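## Task

Acting as the authorized worker named on the attached work order, at that order's power panel, turn OFF the breaker of each circuit on this panel that supplies the order's equipment. You have no pen. Flipping any other breaker is a failure, even if you flip it back. Any shelf padlocks must finish open, resting on the shelf and not on top of other padlocks. The order is WO-937605, dated 10/19/2026: at panel RPP-D1A, switch off every circuit that feeds cabinet D135. Its scope is ESP-07 steps 1 to 3 (identify and de-energize); no lock is applied, and the shelf padlocks are not for this order. The authorized employee is J. OKORO. Use only the pages: the procedure (page 2), the panel schedule (page 3, where a feed is written as cabinet number, a dash, then the feed), the panel data (page 4) and the rest of page 1. The work area is the aisle in front of the panel, from the top of the shelf below the breakers upward. When finished, release everything and move the gripper away.

## Robot and tools

Robot: one simulated arm with a two-finger parallel gripper. Joints from base outward are waist, shoulder, elbow, wrist pitch, wrist yaw, wrist roll, plus the finger gap. Limits (rad): waist -2.880 to 2.880, shoulder 0.000 to 3.142, elbow 0.000 to 3.019, wrist pitch -1.693 to 1.571, wrist yaw -1.571 to 1.571, wrist roll -2.094 to 2.094. The fingers extend along the gripper's +z axis and close along its y axis; the reported hand position is the point between the pads, roughly 1 cm short of the tips.

Frames: the state line reports end_effector_position (metres) and end_effector_quat_wxyz in the scene frame. Its origin is on the table below the arm base, +z is up, and +y lies to the left when facing along +x. The base may be tilted, and the printed position drifts from the truth at long reach. Commands, however, are written in the gripper's own axes, not the scene frame.

A command row is 7 numbers, each in [-1, 1], in this order: dx, dy, dz, rx, ry, rz, opening. The first six are an offset, not a pose: a target displacement from the gripper pose given in the most recent result that reported it (or, before any such result in a scene, and for second and later calls in one reply, from where the arm is when the action begins). Every row counts from that same reference, not from the row before. Scale: 1.0 equals 0.6 m for dx, dy, dz and 180 degrees for rotation; rx, ry, rz form a single rotation vector. The opening is absolute, not an offset: +1 fully open (0.094 m), -1 closed. All-zero offsets are not a pause; they pull the arm back to the reference pose.

execute_actions takes "actions", a list holding one item or none. An empty list only reports the state. An item with "rows" (1 to 15 rows) and optional "steps" (1 to 15, default 15; each step 1/30 s) applies one row per step, repeating the last row if rows run out. An item with only "steps" (up to 300) is a wait, counted from the previous result, so thinking time is included. "pictures" (boolean) controls whether camera images come back. A refused call sends nothing.

move takes "target", one 7-number row as above (offset in gripper axes plus absolute opening), and optional "speed" in m/s (0.002 to 0.5, default 0.25; turning capped at twice that in rad/s). It drives a straight path of 0.5 to 10 s; longer paths stop early. The opening is sent at the start. It does not avoid obstacles, and the real hand can lag, wander or exceed the speed, especially near full stretch. Its result adds a "move:" line: done (settled near target) or off_target, moving, held, fault, plus distance to target and limits. limits=paced means the pose was clipped; limits=held means a clearance check blocked some steps, after which the arm may lurch fast.

wait takes "seconds" (0 to 10) and commands nothing new. zoom_image takes "camera" (cam_high 672x504, cam_low 672x504, cam_wrist 504x504) and "region" [x0, y0, x1, y1] in pixels from the top-left, at most 504 by 504; use it to read breaker labels and schedules. show_instructions re-displays the reference pages. finished_scene takes "scene" (1 or 2), ends it irreversibly and starts the next; its result tells whether the goal was met.

Reading results: Joint positions and Joint velocities list the six joints, then the pad gap (m, m/s). grip_measured gives the finger opening on the command scale, possibly off by about 1 mm throughout a scene. "Hand target" shows the pose the controller is currently chasing. A "pose unreachable" line, or HELD marking steps, means the clearance check (which treats the mounting block as arm) altered or stopped what you sent. Each step, the commanded pose is clipped to within 70 mm and 16 degrees of the measured one, and position wins over orientation if both cannot be met; after an action the arm only continues to the last clipped pose, so long reaches need several actions. Motions usually finish a centimetre or more low; to hold height, send the correcting offset first and raise it if sagging continues.

Cautions: approach breaker handles slowly, since faster contact hits harder and aiming far past contact presses harder. Touch only the breakers identified from the order, schedule and panel data, and confirm names and circuit numbers by zooming before acting. Do not knock padlocks or other items off the shelf or out of the aisle; sustained holding heats motors (MOTOR HOT from 85 °C, fault stop at 100 °C, arm drops). Finally open the gripper and back away from the panel.

Each tool is called after "Emit:" by a JSON object that holds its "name" and its "arguments", one argument or row to a line.

Reference images:

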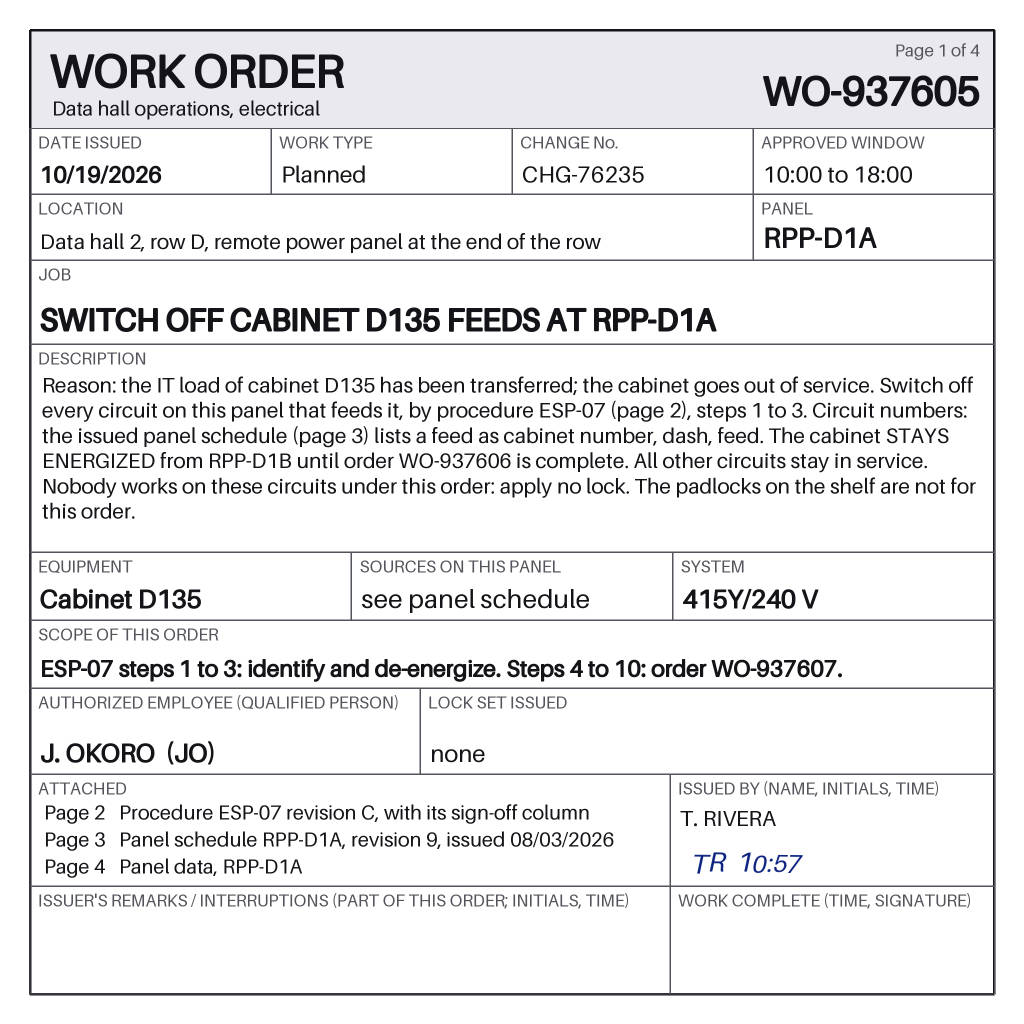

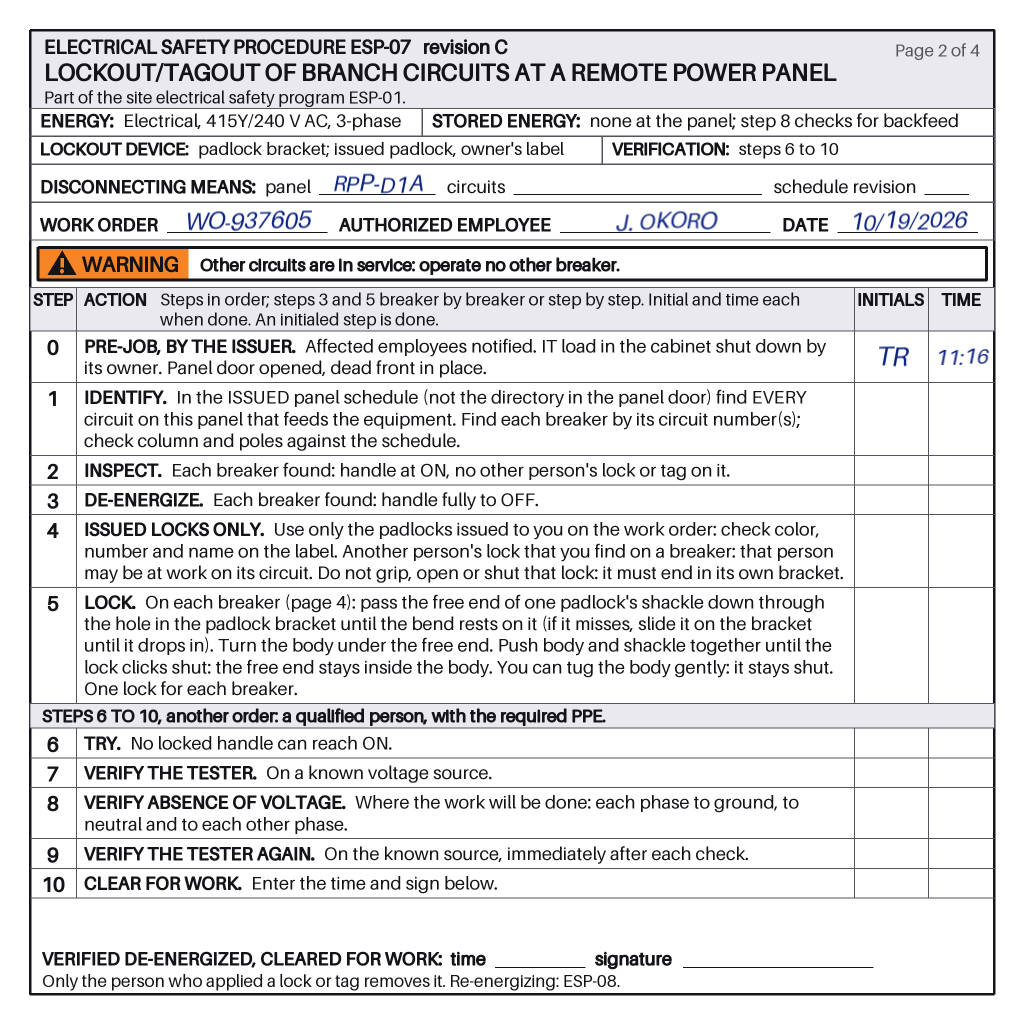

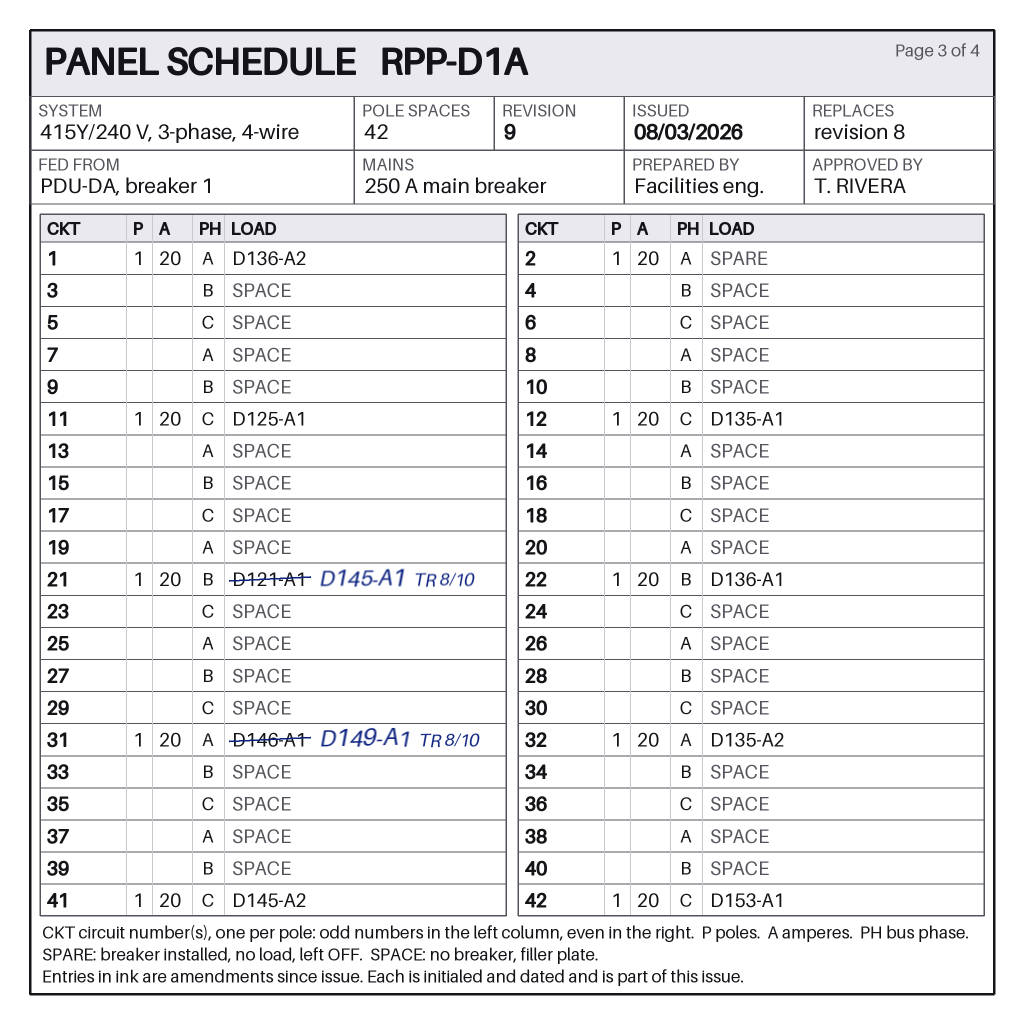

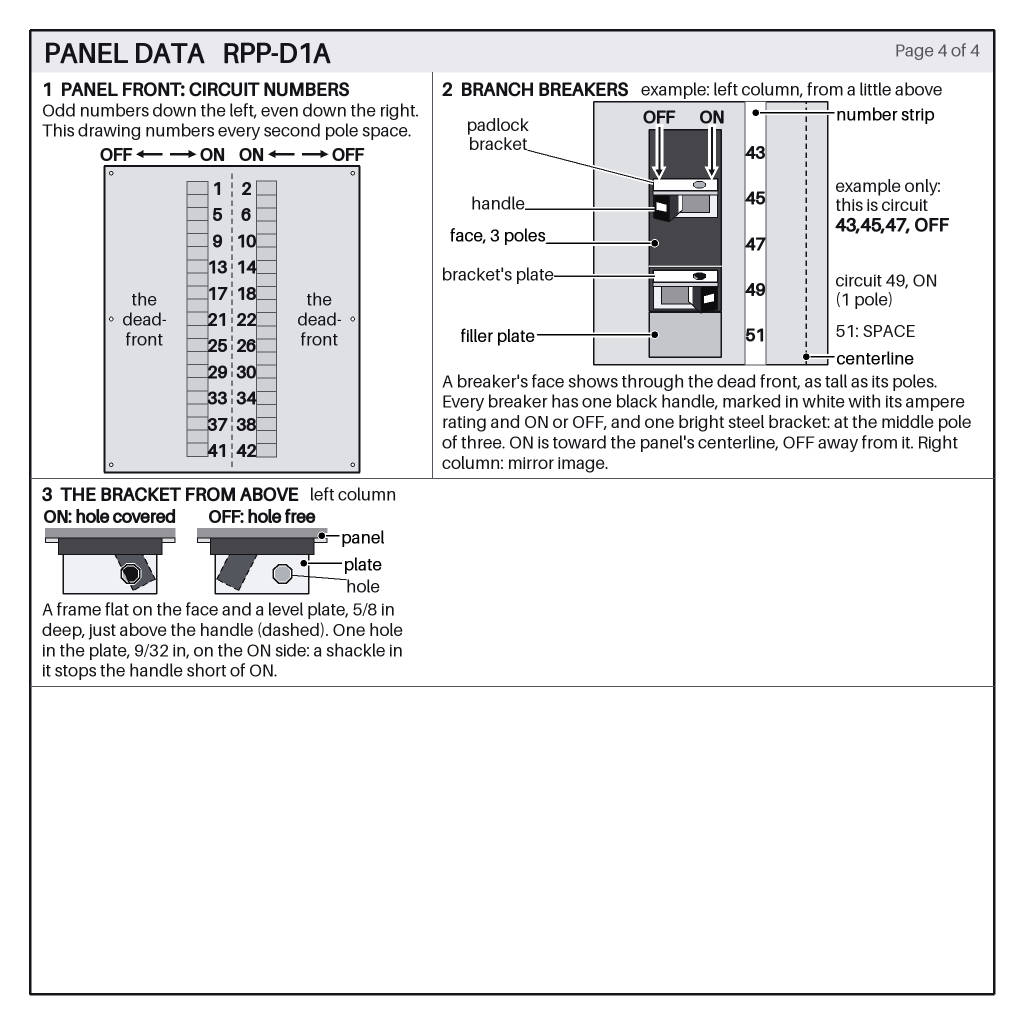

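## Session

Targets: circuits 12 and 32 in the right column.

Emit:
{"name": "execute_actions", "arguments": {
  "actions": []
}}

Scene clock: 0.00 s of 5400.00 s.
end_effector_position=(+0.6725, +0.2252, +0.2785) grip_measured=+1.000 end_effector_quat_wxyz=(+0.355, -0.221, +0.904, -0.090)
Joint positions: [ 0.009  1.036  1.041  0.003 -0.015  0.013  0.094]
Joint velocities: [ 0.015 -0.015 -0.007 -0.007 -0.051  0.066  0.   ]
Hand target: +0.677, +0.228, +0.278; +0.357, -0.222, +0.903, -0.089

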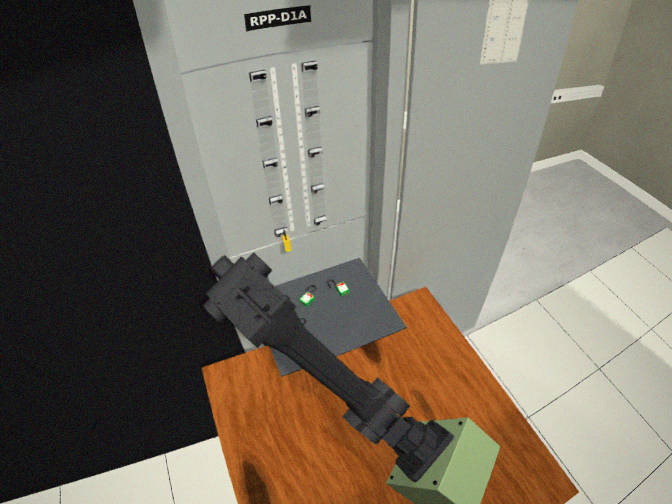

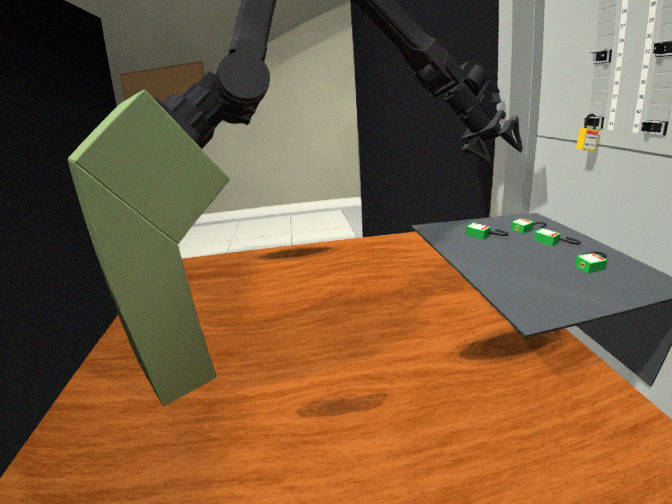

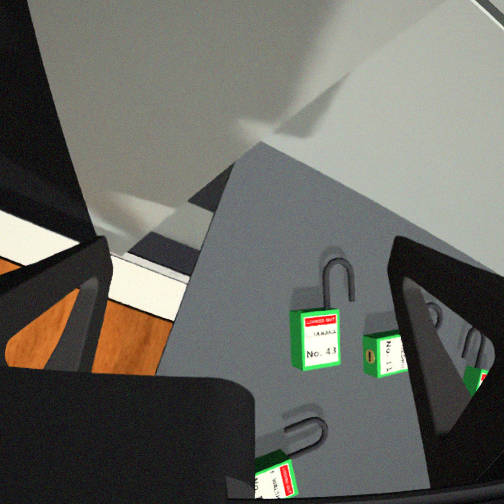

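Emit:
{"name": "move", "arguments": {
  "target": [0.053,-0.2,-0.34,0.061,-0.256,0.145,-1]
}}

Scene clock: 3.80 s of 5400.00 s.
end_effector_position=(+0.5549, +0.1101, +0.4410) grip_measured=-0.987 end_effector_quat_wxyz=(+0.698, -0.013, +0.716, -0.003)
Joint positions: [-0.288  0.765  0.389  1.079  0.096  0.552  0.001]
Joint velocities: [ 0.015  0.005  0.007 -0.012 -0.081 -0.022 -0.   ]
Hand target: +0.552, +0.110, +0.448; +0.706, -0.009, +0.708, +0.002
Off the commanded pose: 0.008 m, 2 deg.
move: done

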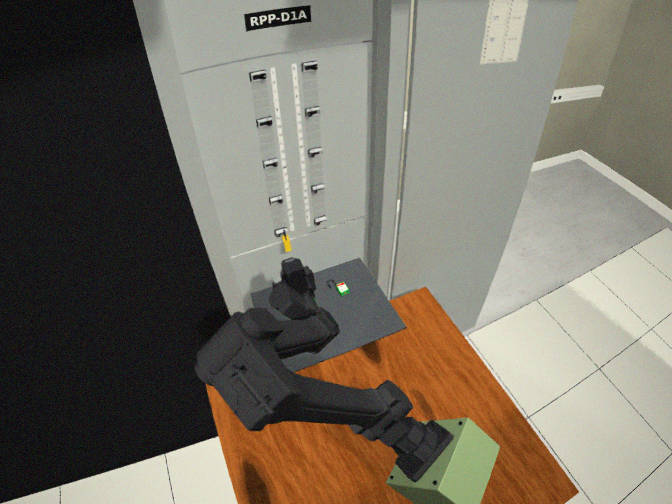

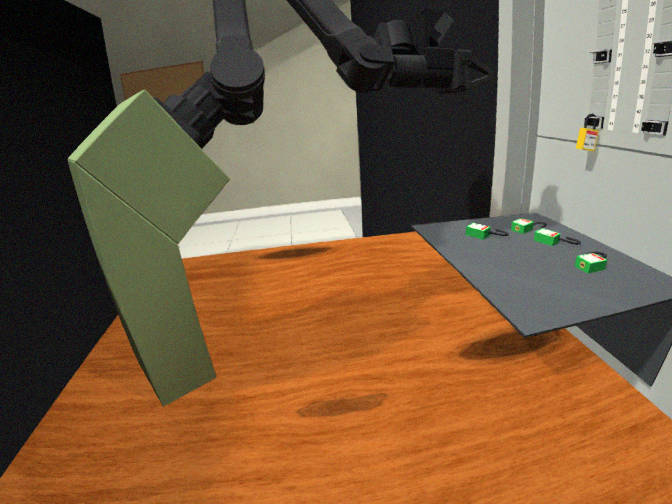

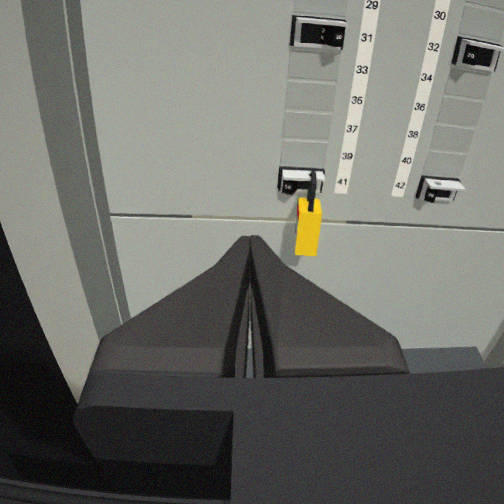

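Emit:
{"name": "move", "arguments": {
  "target": [-0.06,-0.25,0.17,0,0,0,-1]
}}

Scene clock: 5.53 s of 5400.00 s.
end_effector_position=(+0.6507, -0.0405, +0.4727) grip_measured=-0.987 end_effector_quat_wxyz=(+0.690, -0.009, +0.724, -0.015)
Joint positions: [-0.76   1.203  0.674  1.224 -0.265  0.841  0.001]
Joint velocities: [-0.005 -0.005 -0.002 -0.007  0.022  0.022 -0.001]
Hand target: +0.658, -0.037, +0.479; +0.696, -0.014, +0.718, -0.005
Off the commanded pose: 0.011 m, 2 deg.
move: off_target

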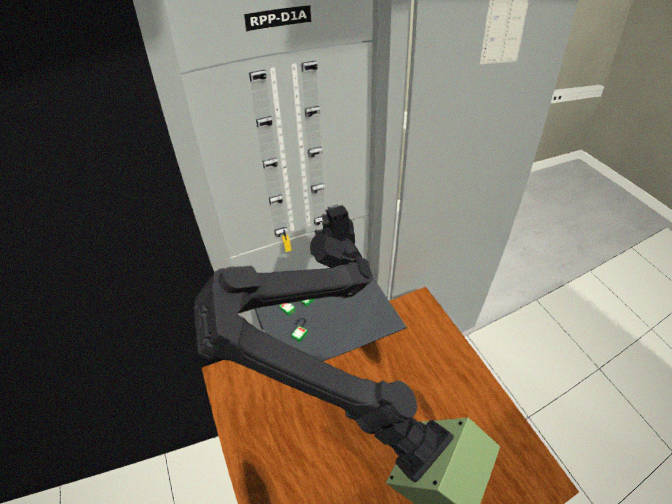

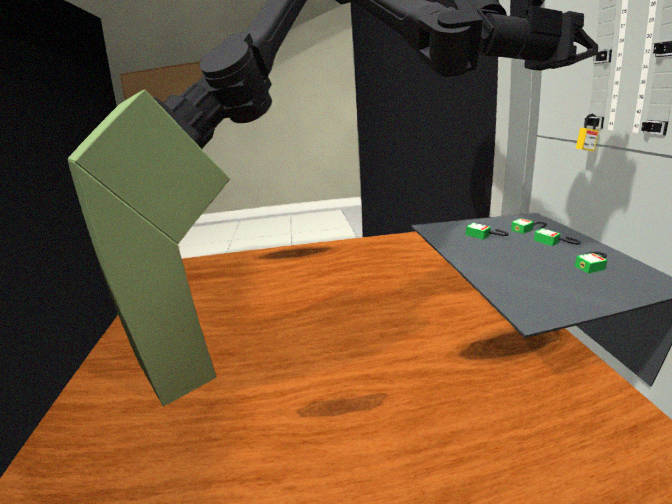

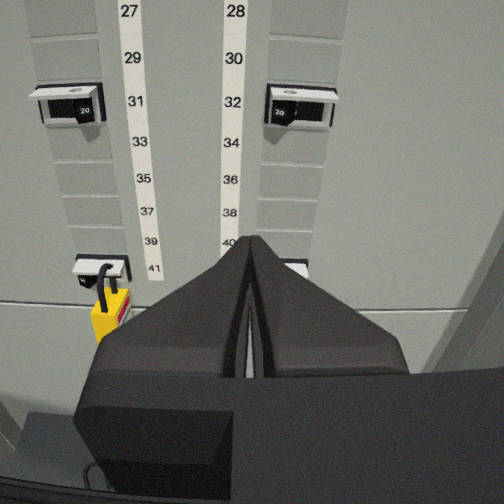

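Emit:
{"name": "move", "arguments": {
  "target": [-0.01,0,0.12,0,0,0,-1],
  "speed": 0.15
}}

Scene clock: 7.83 s of 5400.00 s.
end_effector_position=(+0.7139, -0.0422, +0.4861) grip_measured=-0.987 end_effector_quat_wxyz=(+0.695, -0.008, +0.719, -0.016)
Joint positions: [-0.745  1.261  0.858  1.102 -0.242  0.834  0.001]
Joint velocities: [-0.024 -0.015 -0.002  0.017 -0.022 -0.037 -0.   ]
Hand target: +0.722, -0.042, +0.476; +0.690, -0.009, +0.724, -0.015
Off the commanded pose: 0.014 m, 1 deg.
move: off_target

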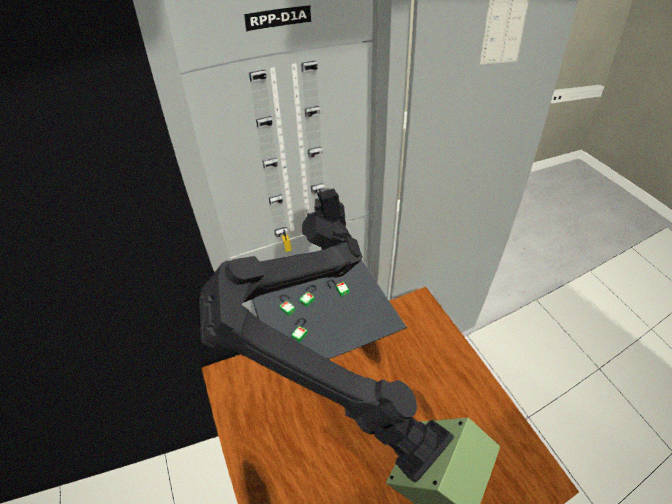

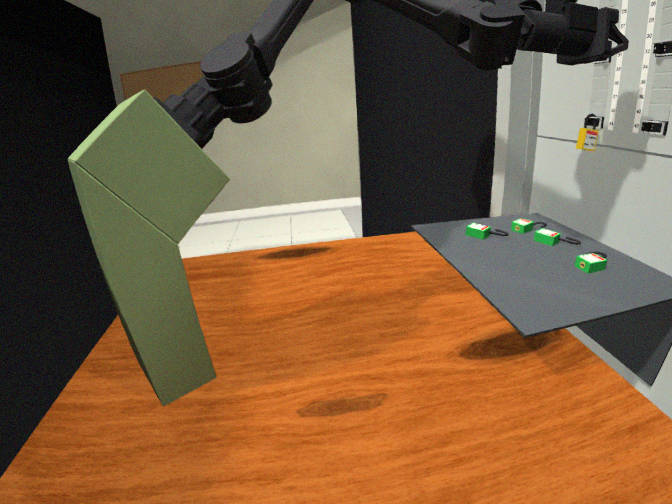

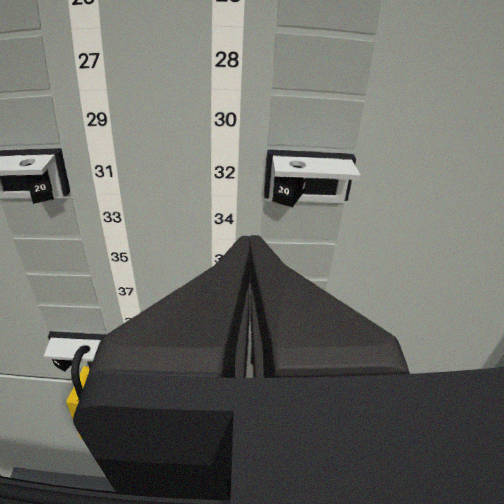

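Emit:
{"name": "move", "arguments": {
  "target": [0.01,0,0.05,0,0,0,-1],
  "speed": 0.05
}}

Scene clock: 9.23 s of 5400.00 s.
end_effector_position=(+0.7328, -0.0453, +0.4892) grip_measured=-0.987 end_effector_quat_wxyz=(+0.699, -0.005, +0.715, -0.019)
Joint positions: [-0.74   1.288  0.915  1.074 -0.225  0.831  0.001]
Joint velocities: [ 0.015 -0.024 -0.007  0.002  0.022 -0.066  0.   ]
Hand target: +0.743, -0.043, +0.480; +0.695, -0.008, +0.719, -0.016
Off the commanded pose: 0.015 m, 1 deg.
move: off_target

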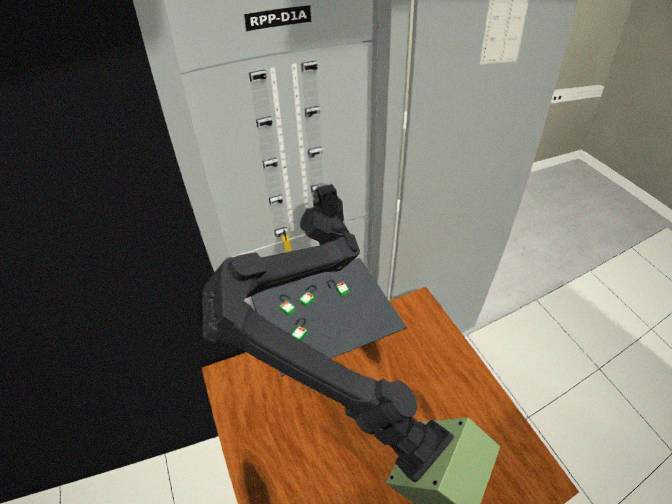

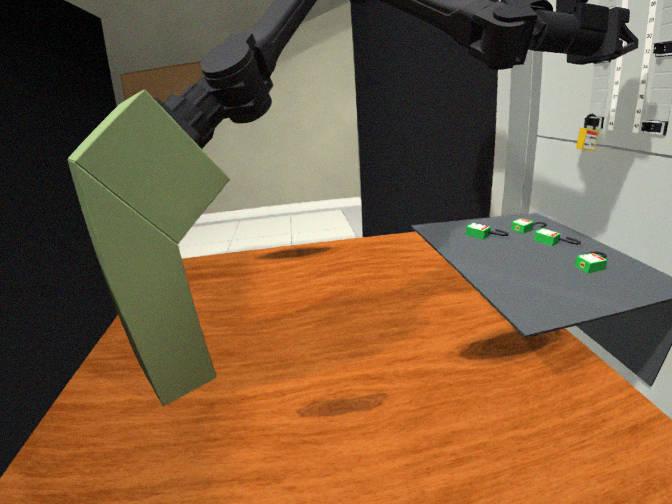

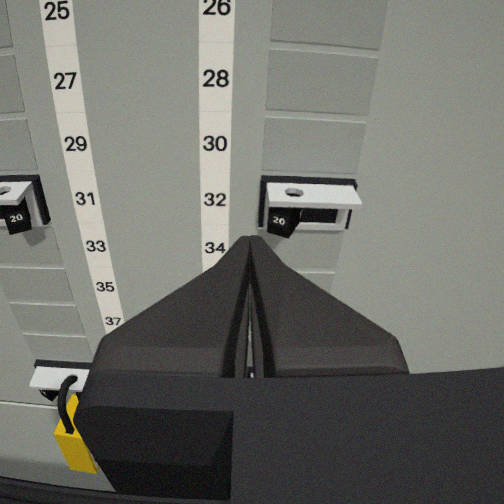

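Emit:
{"name": "move", "arguments": {
  "target": [0.02,0.02,0.06,0,0,0,-1],
  "speed": 0.05
}}

Scene clock: 10.97 s of 5400.00 s.
end_effector_position=(+0.7578, -0.0372, +0.4865) grip_measured=-0.987 end_effector_quat_wxyz=(+0.703, -0.003, +0.711, -0.020)
Joint positions: [-0.704  1.309  0.984  1.025 -0.185  0.81   0.001]
Joint velocities: [ 0.015  0.015  0.007  0.007 -0.007 -0.066 -0.   ]
Hand target: +0.768, -0.035, +0.477; +0.699, -0.005, +0.715, -0.018
Off the commanded pose: 0.015 m, 1 deg.
move: off_target

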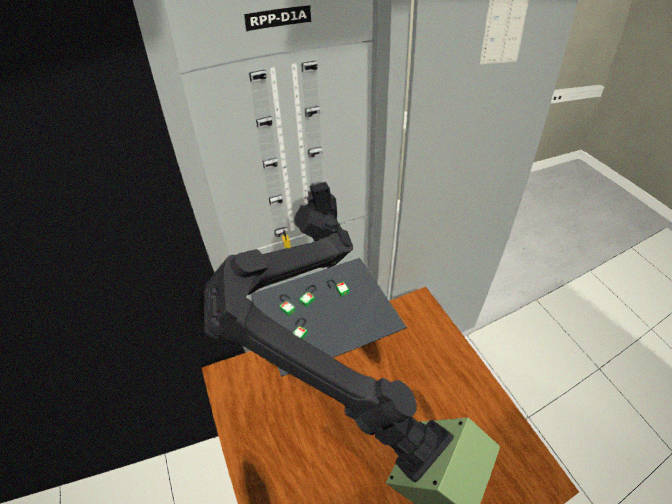

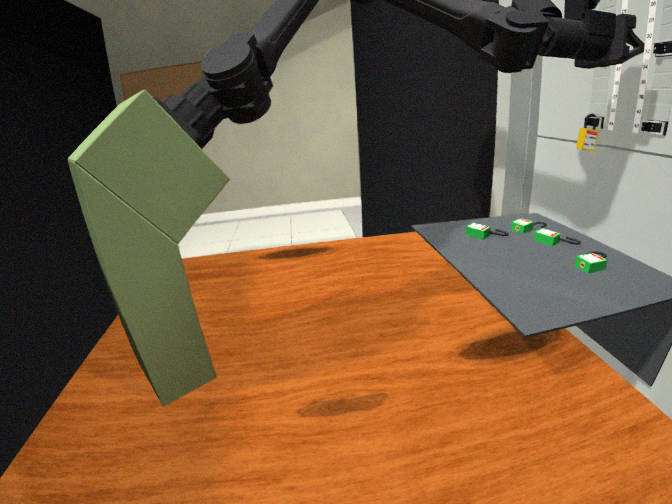

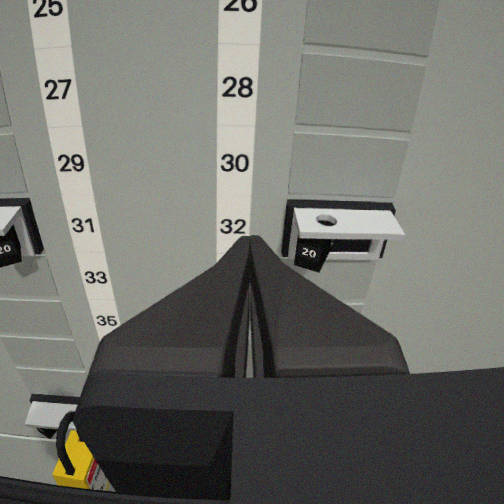

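Emit:
{"name": "move", "arguments": {
  "target": [0.04,0,0.045,0,0,0,-1],
  "speed": 0.04
}}

Scene clock: 12.70 s of 5400.00 s.
end_effector_position=(+0.7737, -0.0428, +0.4733) grip_measured=-0.987 end_effector_quat_wxyz=(+0.706, +0.001, +0.708, -0.023)
Joint positions: [-0.677  1.359  1.031  1.025 -0.151  0.794  0.001]
Joint velocities: [-0.024  0.005  0.002 -0.007 -0.037 -0.022  0.   ]
Hand target: +0.784, -0.039, +0.463; +0.703, -0.003, +0.711, -0.020
Off the commanded pose: 0.016 m, 1 deg.
move: off_target

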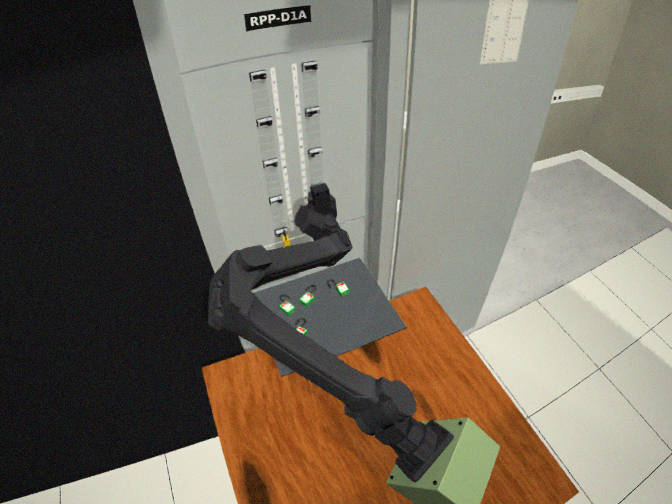

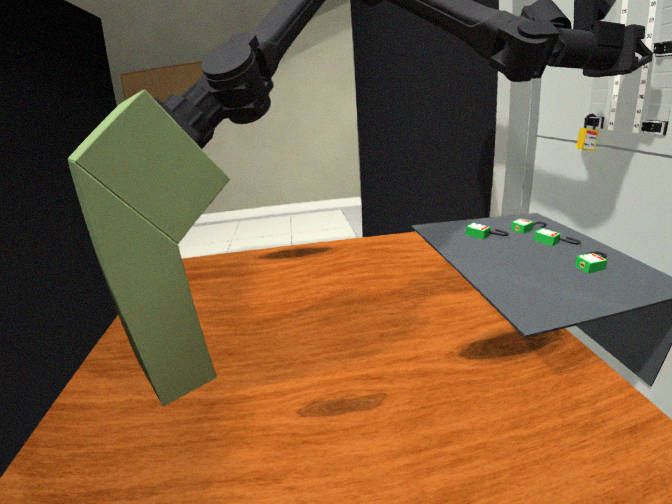

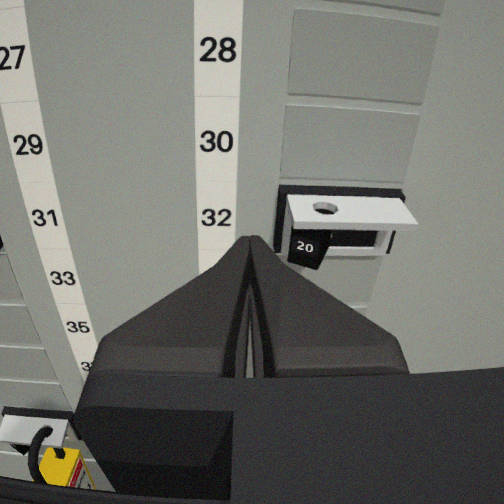

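Emit:
{"name": "move", "arguments": {
  "target": [0.017,-0.07,0.02,0,0,0,-1],
  "speed": 0.04
}}

Scene clock: 14.47 s of 5400.00 s.
end_effector_position=(+0.7735, -0.0504, +0.4671) grip_measured=-0.988 end_effector_quat_wxyz=(+0.707, -0.020, +0.707, -0.008)
Joint positions: [-0.691  1.407  1.04   1.105 -0.194  0.801  0.001]
Joint velocities: [-0.015  0.005 -0.007  0.002 -0.007  0.007 -0.001]
Hand target: +0.781, -0.085, +0.466; +0.707, +0.001, +0.707, -0.023
Off the commanded pose: 0.037 m, 3 deg.
move: off_target

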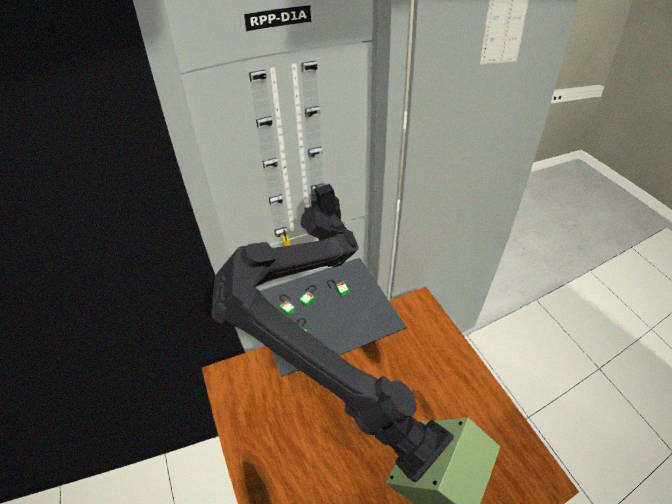

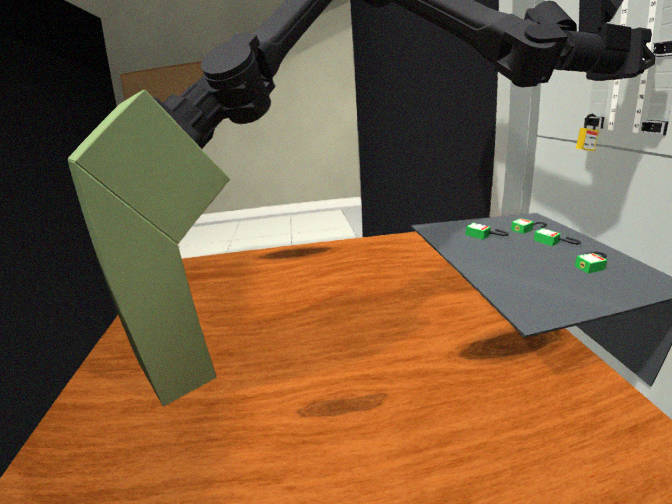

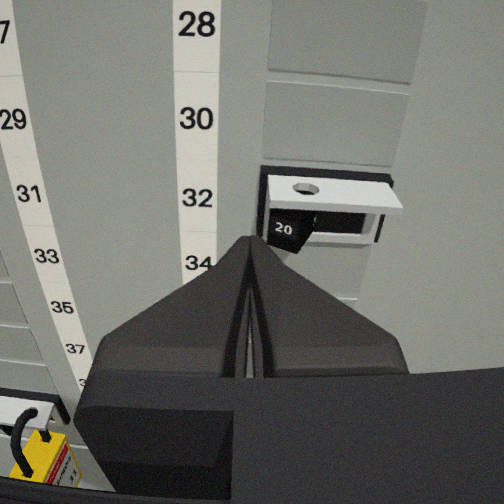

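Emit:
{"name": "move", "arguments": {
  "target": [0.0,0.008,-0.003,0,0,0,-1],
  "speed": 0.04
}}

Emit:
{"name": "move", "arguments": {
  "target": [0.012,-0.08,0.015,0,0,0,-1],
  "speed": 0.04
}}

Scene clock: 17.67 s of 5400.00 s.
end_effector_position=(+0.7733, -0.0492, +0.4677) grip_measured=-0.988 end_effector_quat_wxyz=(+0.707, -0.021, +0.707, -0.007)
Joint positions: [-0.691  1.406  1.039  1.107 -0.196  0.801  0.001]
Joint velocities: [-0.015 -0.015 -0.002  0.022  0.007 -0.081 -0.001]
Hand target: +0.772, -0.046, +0.467; +0.707, -0.020, +0.707, -0.008
Off the commanded pose: 0.004 m, 0 deg.
move: done

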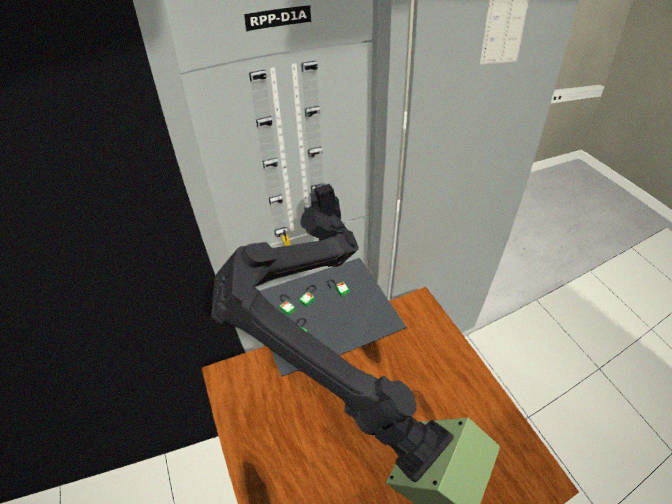

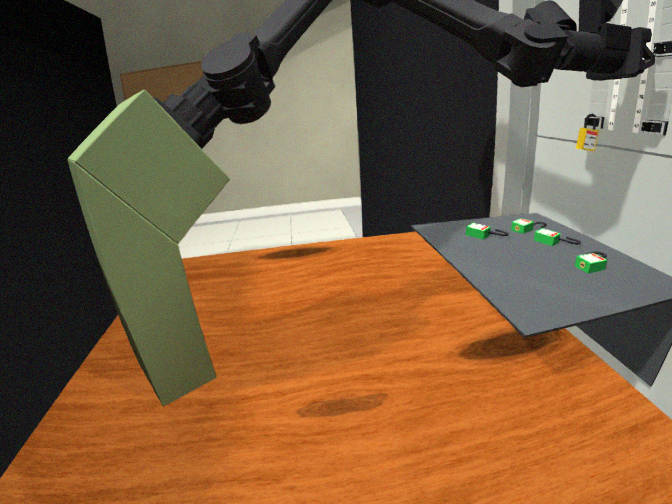

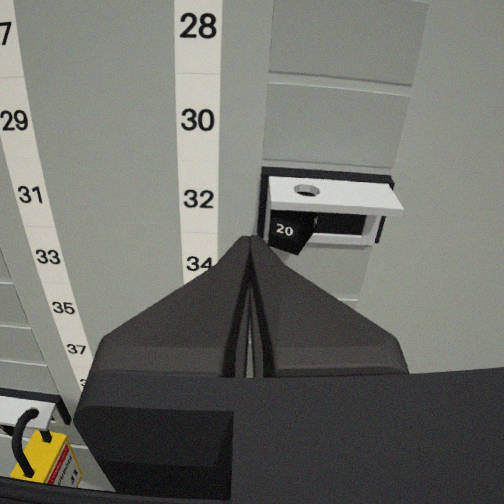

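Scene clock: 19.27 s of 5400.00 s.
end_effector_position=(+0.7760, -0.0926, +0.4573) grip_measured=-0.988 end_effector_quat_wxyz=(+0.701, -0.017, +0.713, -0.013)
Joint positions: [-0.736  1.499  1.079  1.145 -0.233  0.824  0.001]
Joint velocities: [-0.024 -0.015  0.007  0.017  0.022 -0.022  0.001]
Hand target: +0.782, -0.097, +0.463; +0.707, -0.021, +0.707, -0.008
Off the commanded pose: 0.010 m, 1 deg.
move: done

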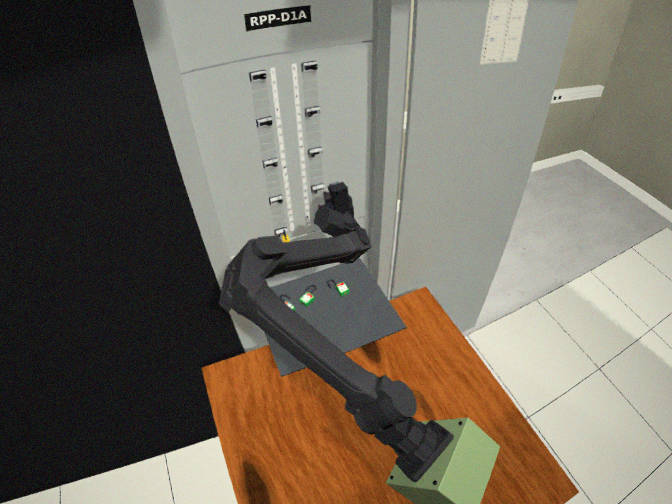

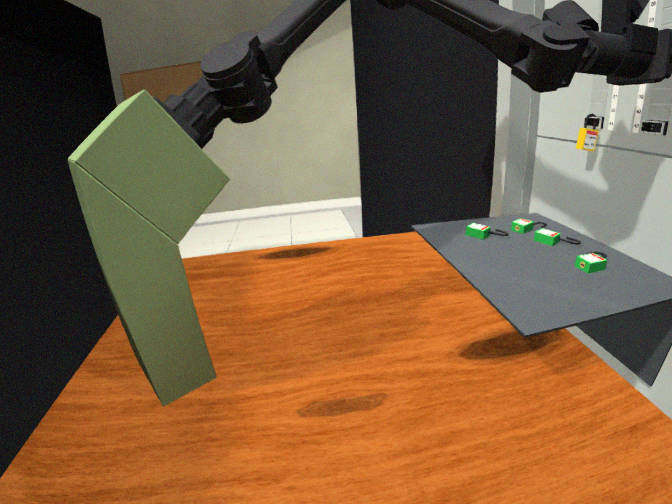

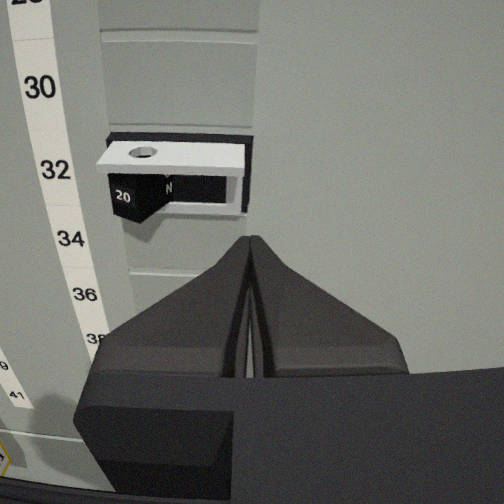

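Emit:
{"name": "move", "arguments": {
  "target": [-0.03,0.09,-0.06,0,0,0,-1],
  "speed": 0.08
}}

Scene clock: 21.73 s of 5400.00 s.
end_effector_position=(+0.7413, -0.0429, +0.4831) grip_measured=-0.988 end_effector_quat_wxyz=(+0.708, -0.019, +0.706, -0.013)
Joint positions: [-0.719  1.325  0.939  1.122 -0.207  0.814  0.001]
Joint velocities: [-0.005 -0.015 -0.017 -0.022 -0.037 -0.081  0.   ]
Hand target: +0.740, -0.038, +0.473; +0.702, -0.017, +0.712, -0.013
Off the commanded pose: 0.011 m, 1 deg.
move: off_target

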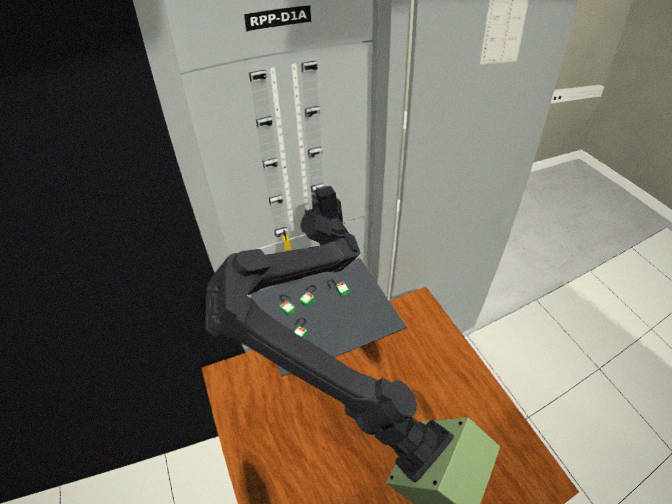

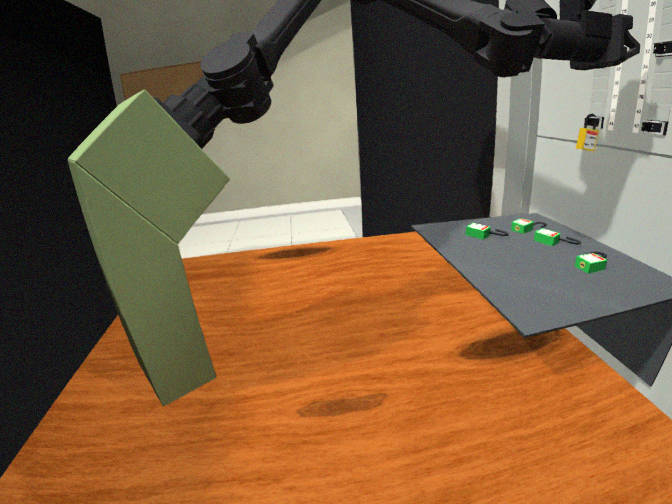

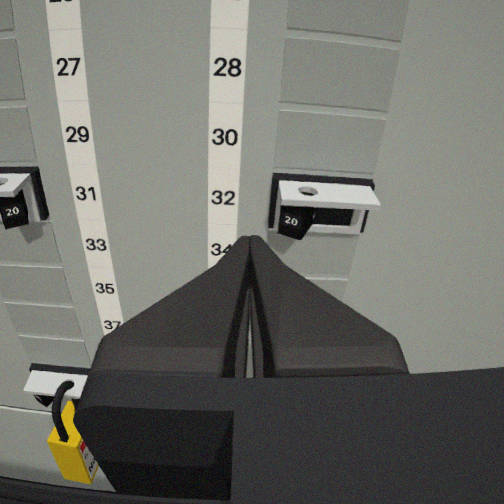

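Aim for about x .765, z .474.

Emit:
{"name": "move", "arguments": {
  "target": [0.03,0.005,0.055,0,0,0,-1],
  "speed": 0.04
}}

Scene clock: 23.37 s of 5400.00 s.
end_effector_position=(+0.7637, -0.0434, +0.4768) grip_measured=-0.988 end_effector_quat_wxyz=(+0.712, -0.017, +0.702, -0.016)
Joint positions: [-0.693  1.365  1.005  1.097 -0.175  0.796  0.001]
Joint velocities: [ 0.005 -0.005  0.002 -0.012 -0.022 -0.007 -0.   ]
Hand target: +0.774, -0.041, +0.465; +0.708, -0.019, +0.706, -0.013
Off the commanded pose: 0.016 m, 1 deg.
move: off_target

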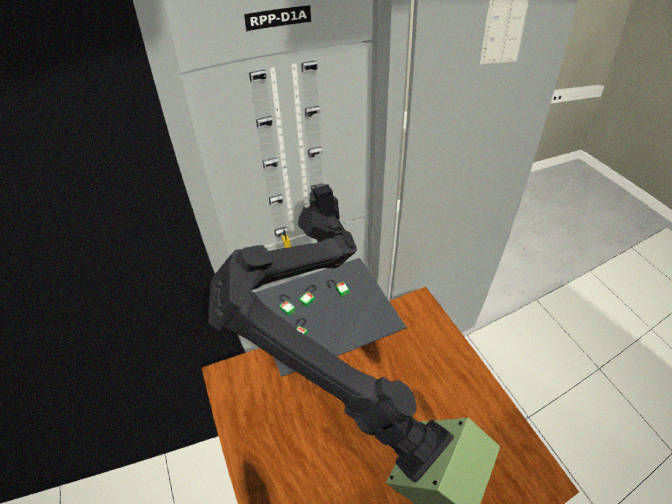

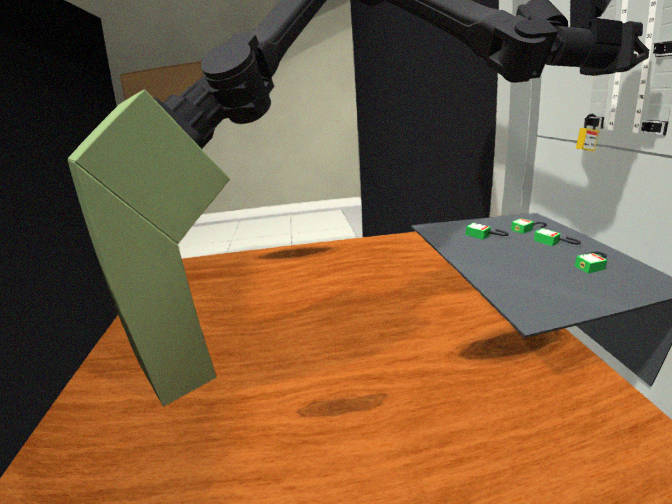

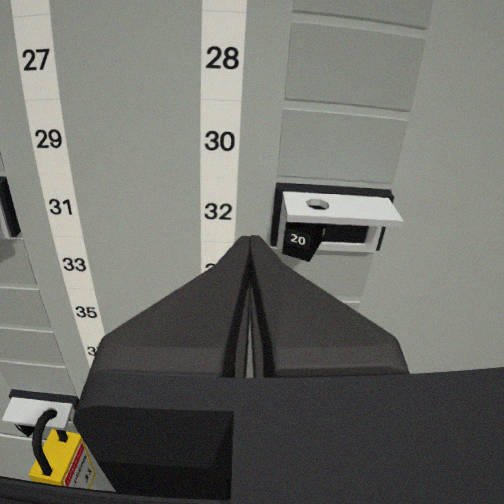

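Emit:
{"name": "move", "arguments": {
  "target": [0.0,-0.07,0.008,0,0,0,-1],
  "speed": 0.04
}}

Scene clock: 25.13 s of 5400.00 s.
end_effector_position=(+0.7604, -0.0826, +0.4734) grip_measured=-0.988 end_effector_quat_wxyz=(+0.707, -0.013, +0.707, -0.022)
Joint positions: [-0.748  1.435  1.021  1.136 -0.217  0.824  0.001]
Joint velocities: [ 0.015 -0.015 -0.012  0.017  0.051 -0.037 -0.001]
Hand target: +0.768, -0.085, +0.479; +0.712, -0.017, +0.702, -0.016
Off the commanded pose: 0.010 m, 1 deg.
move: done

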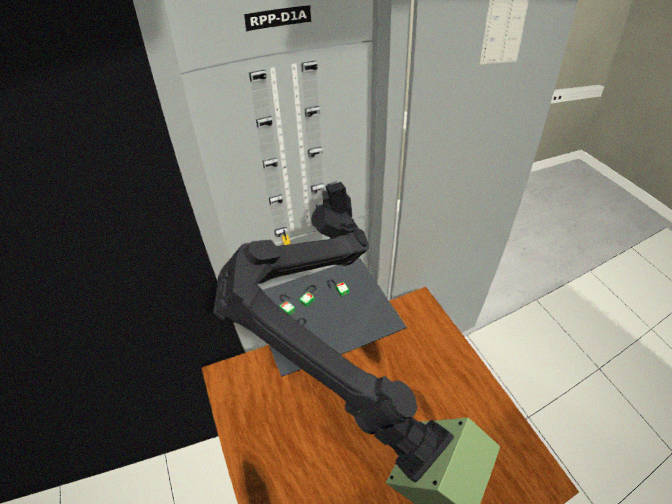

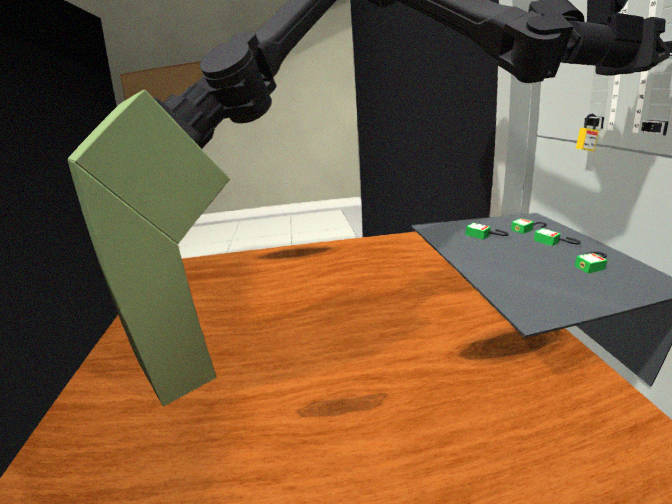

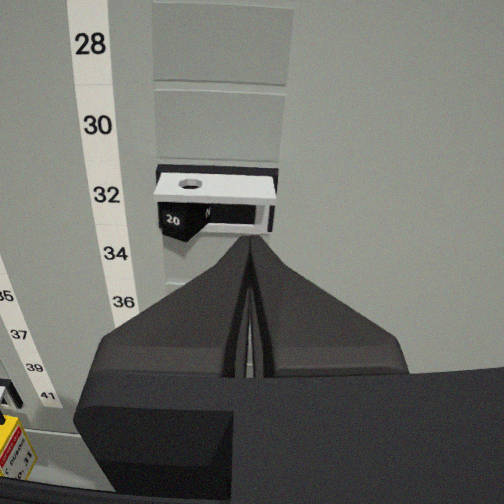

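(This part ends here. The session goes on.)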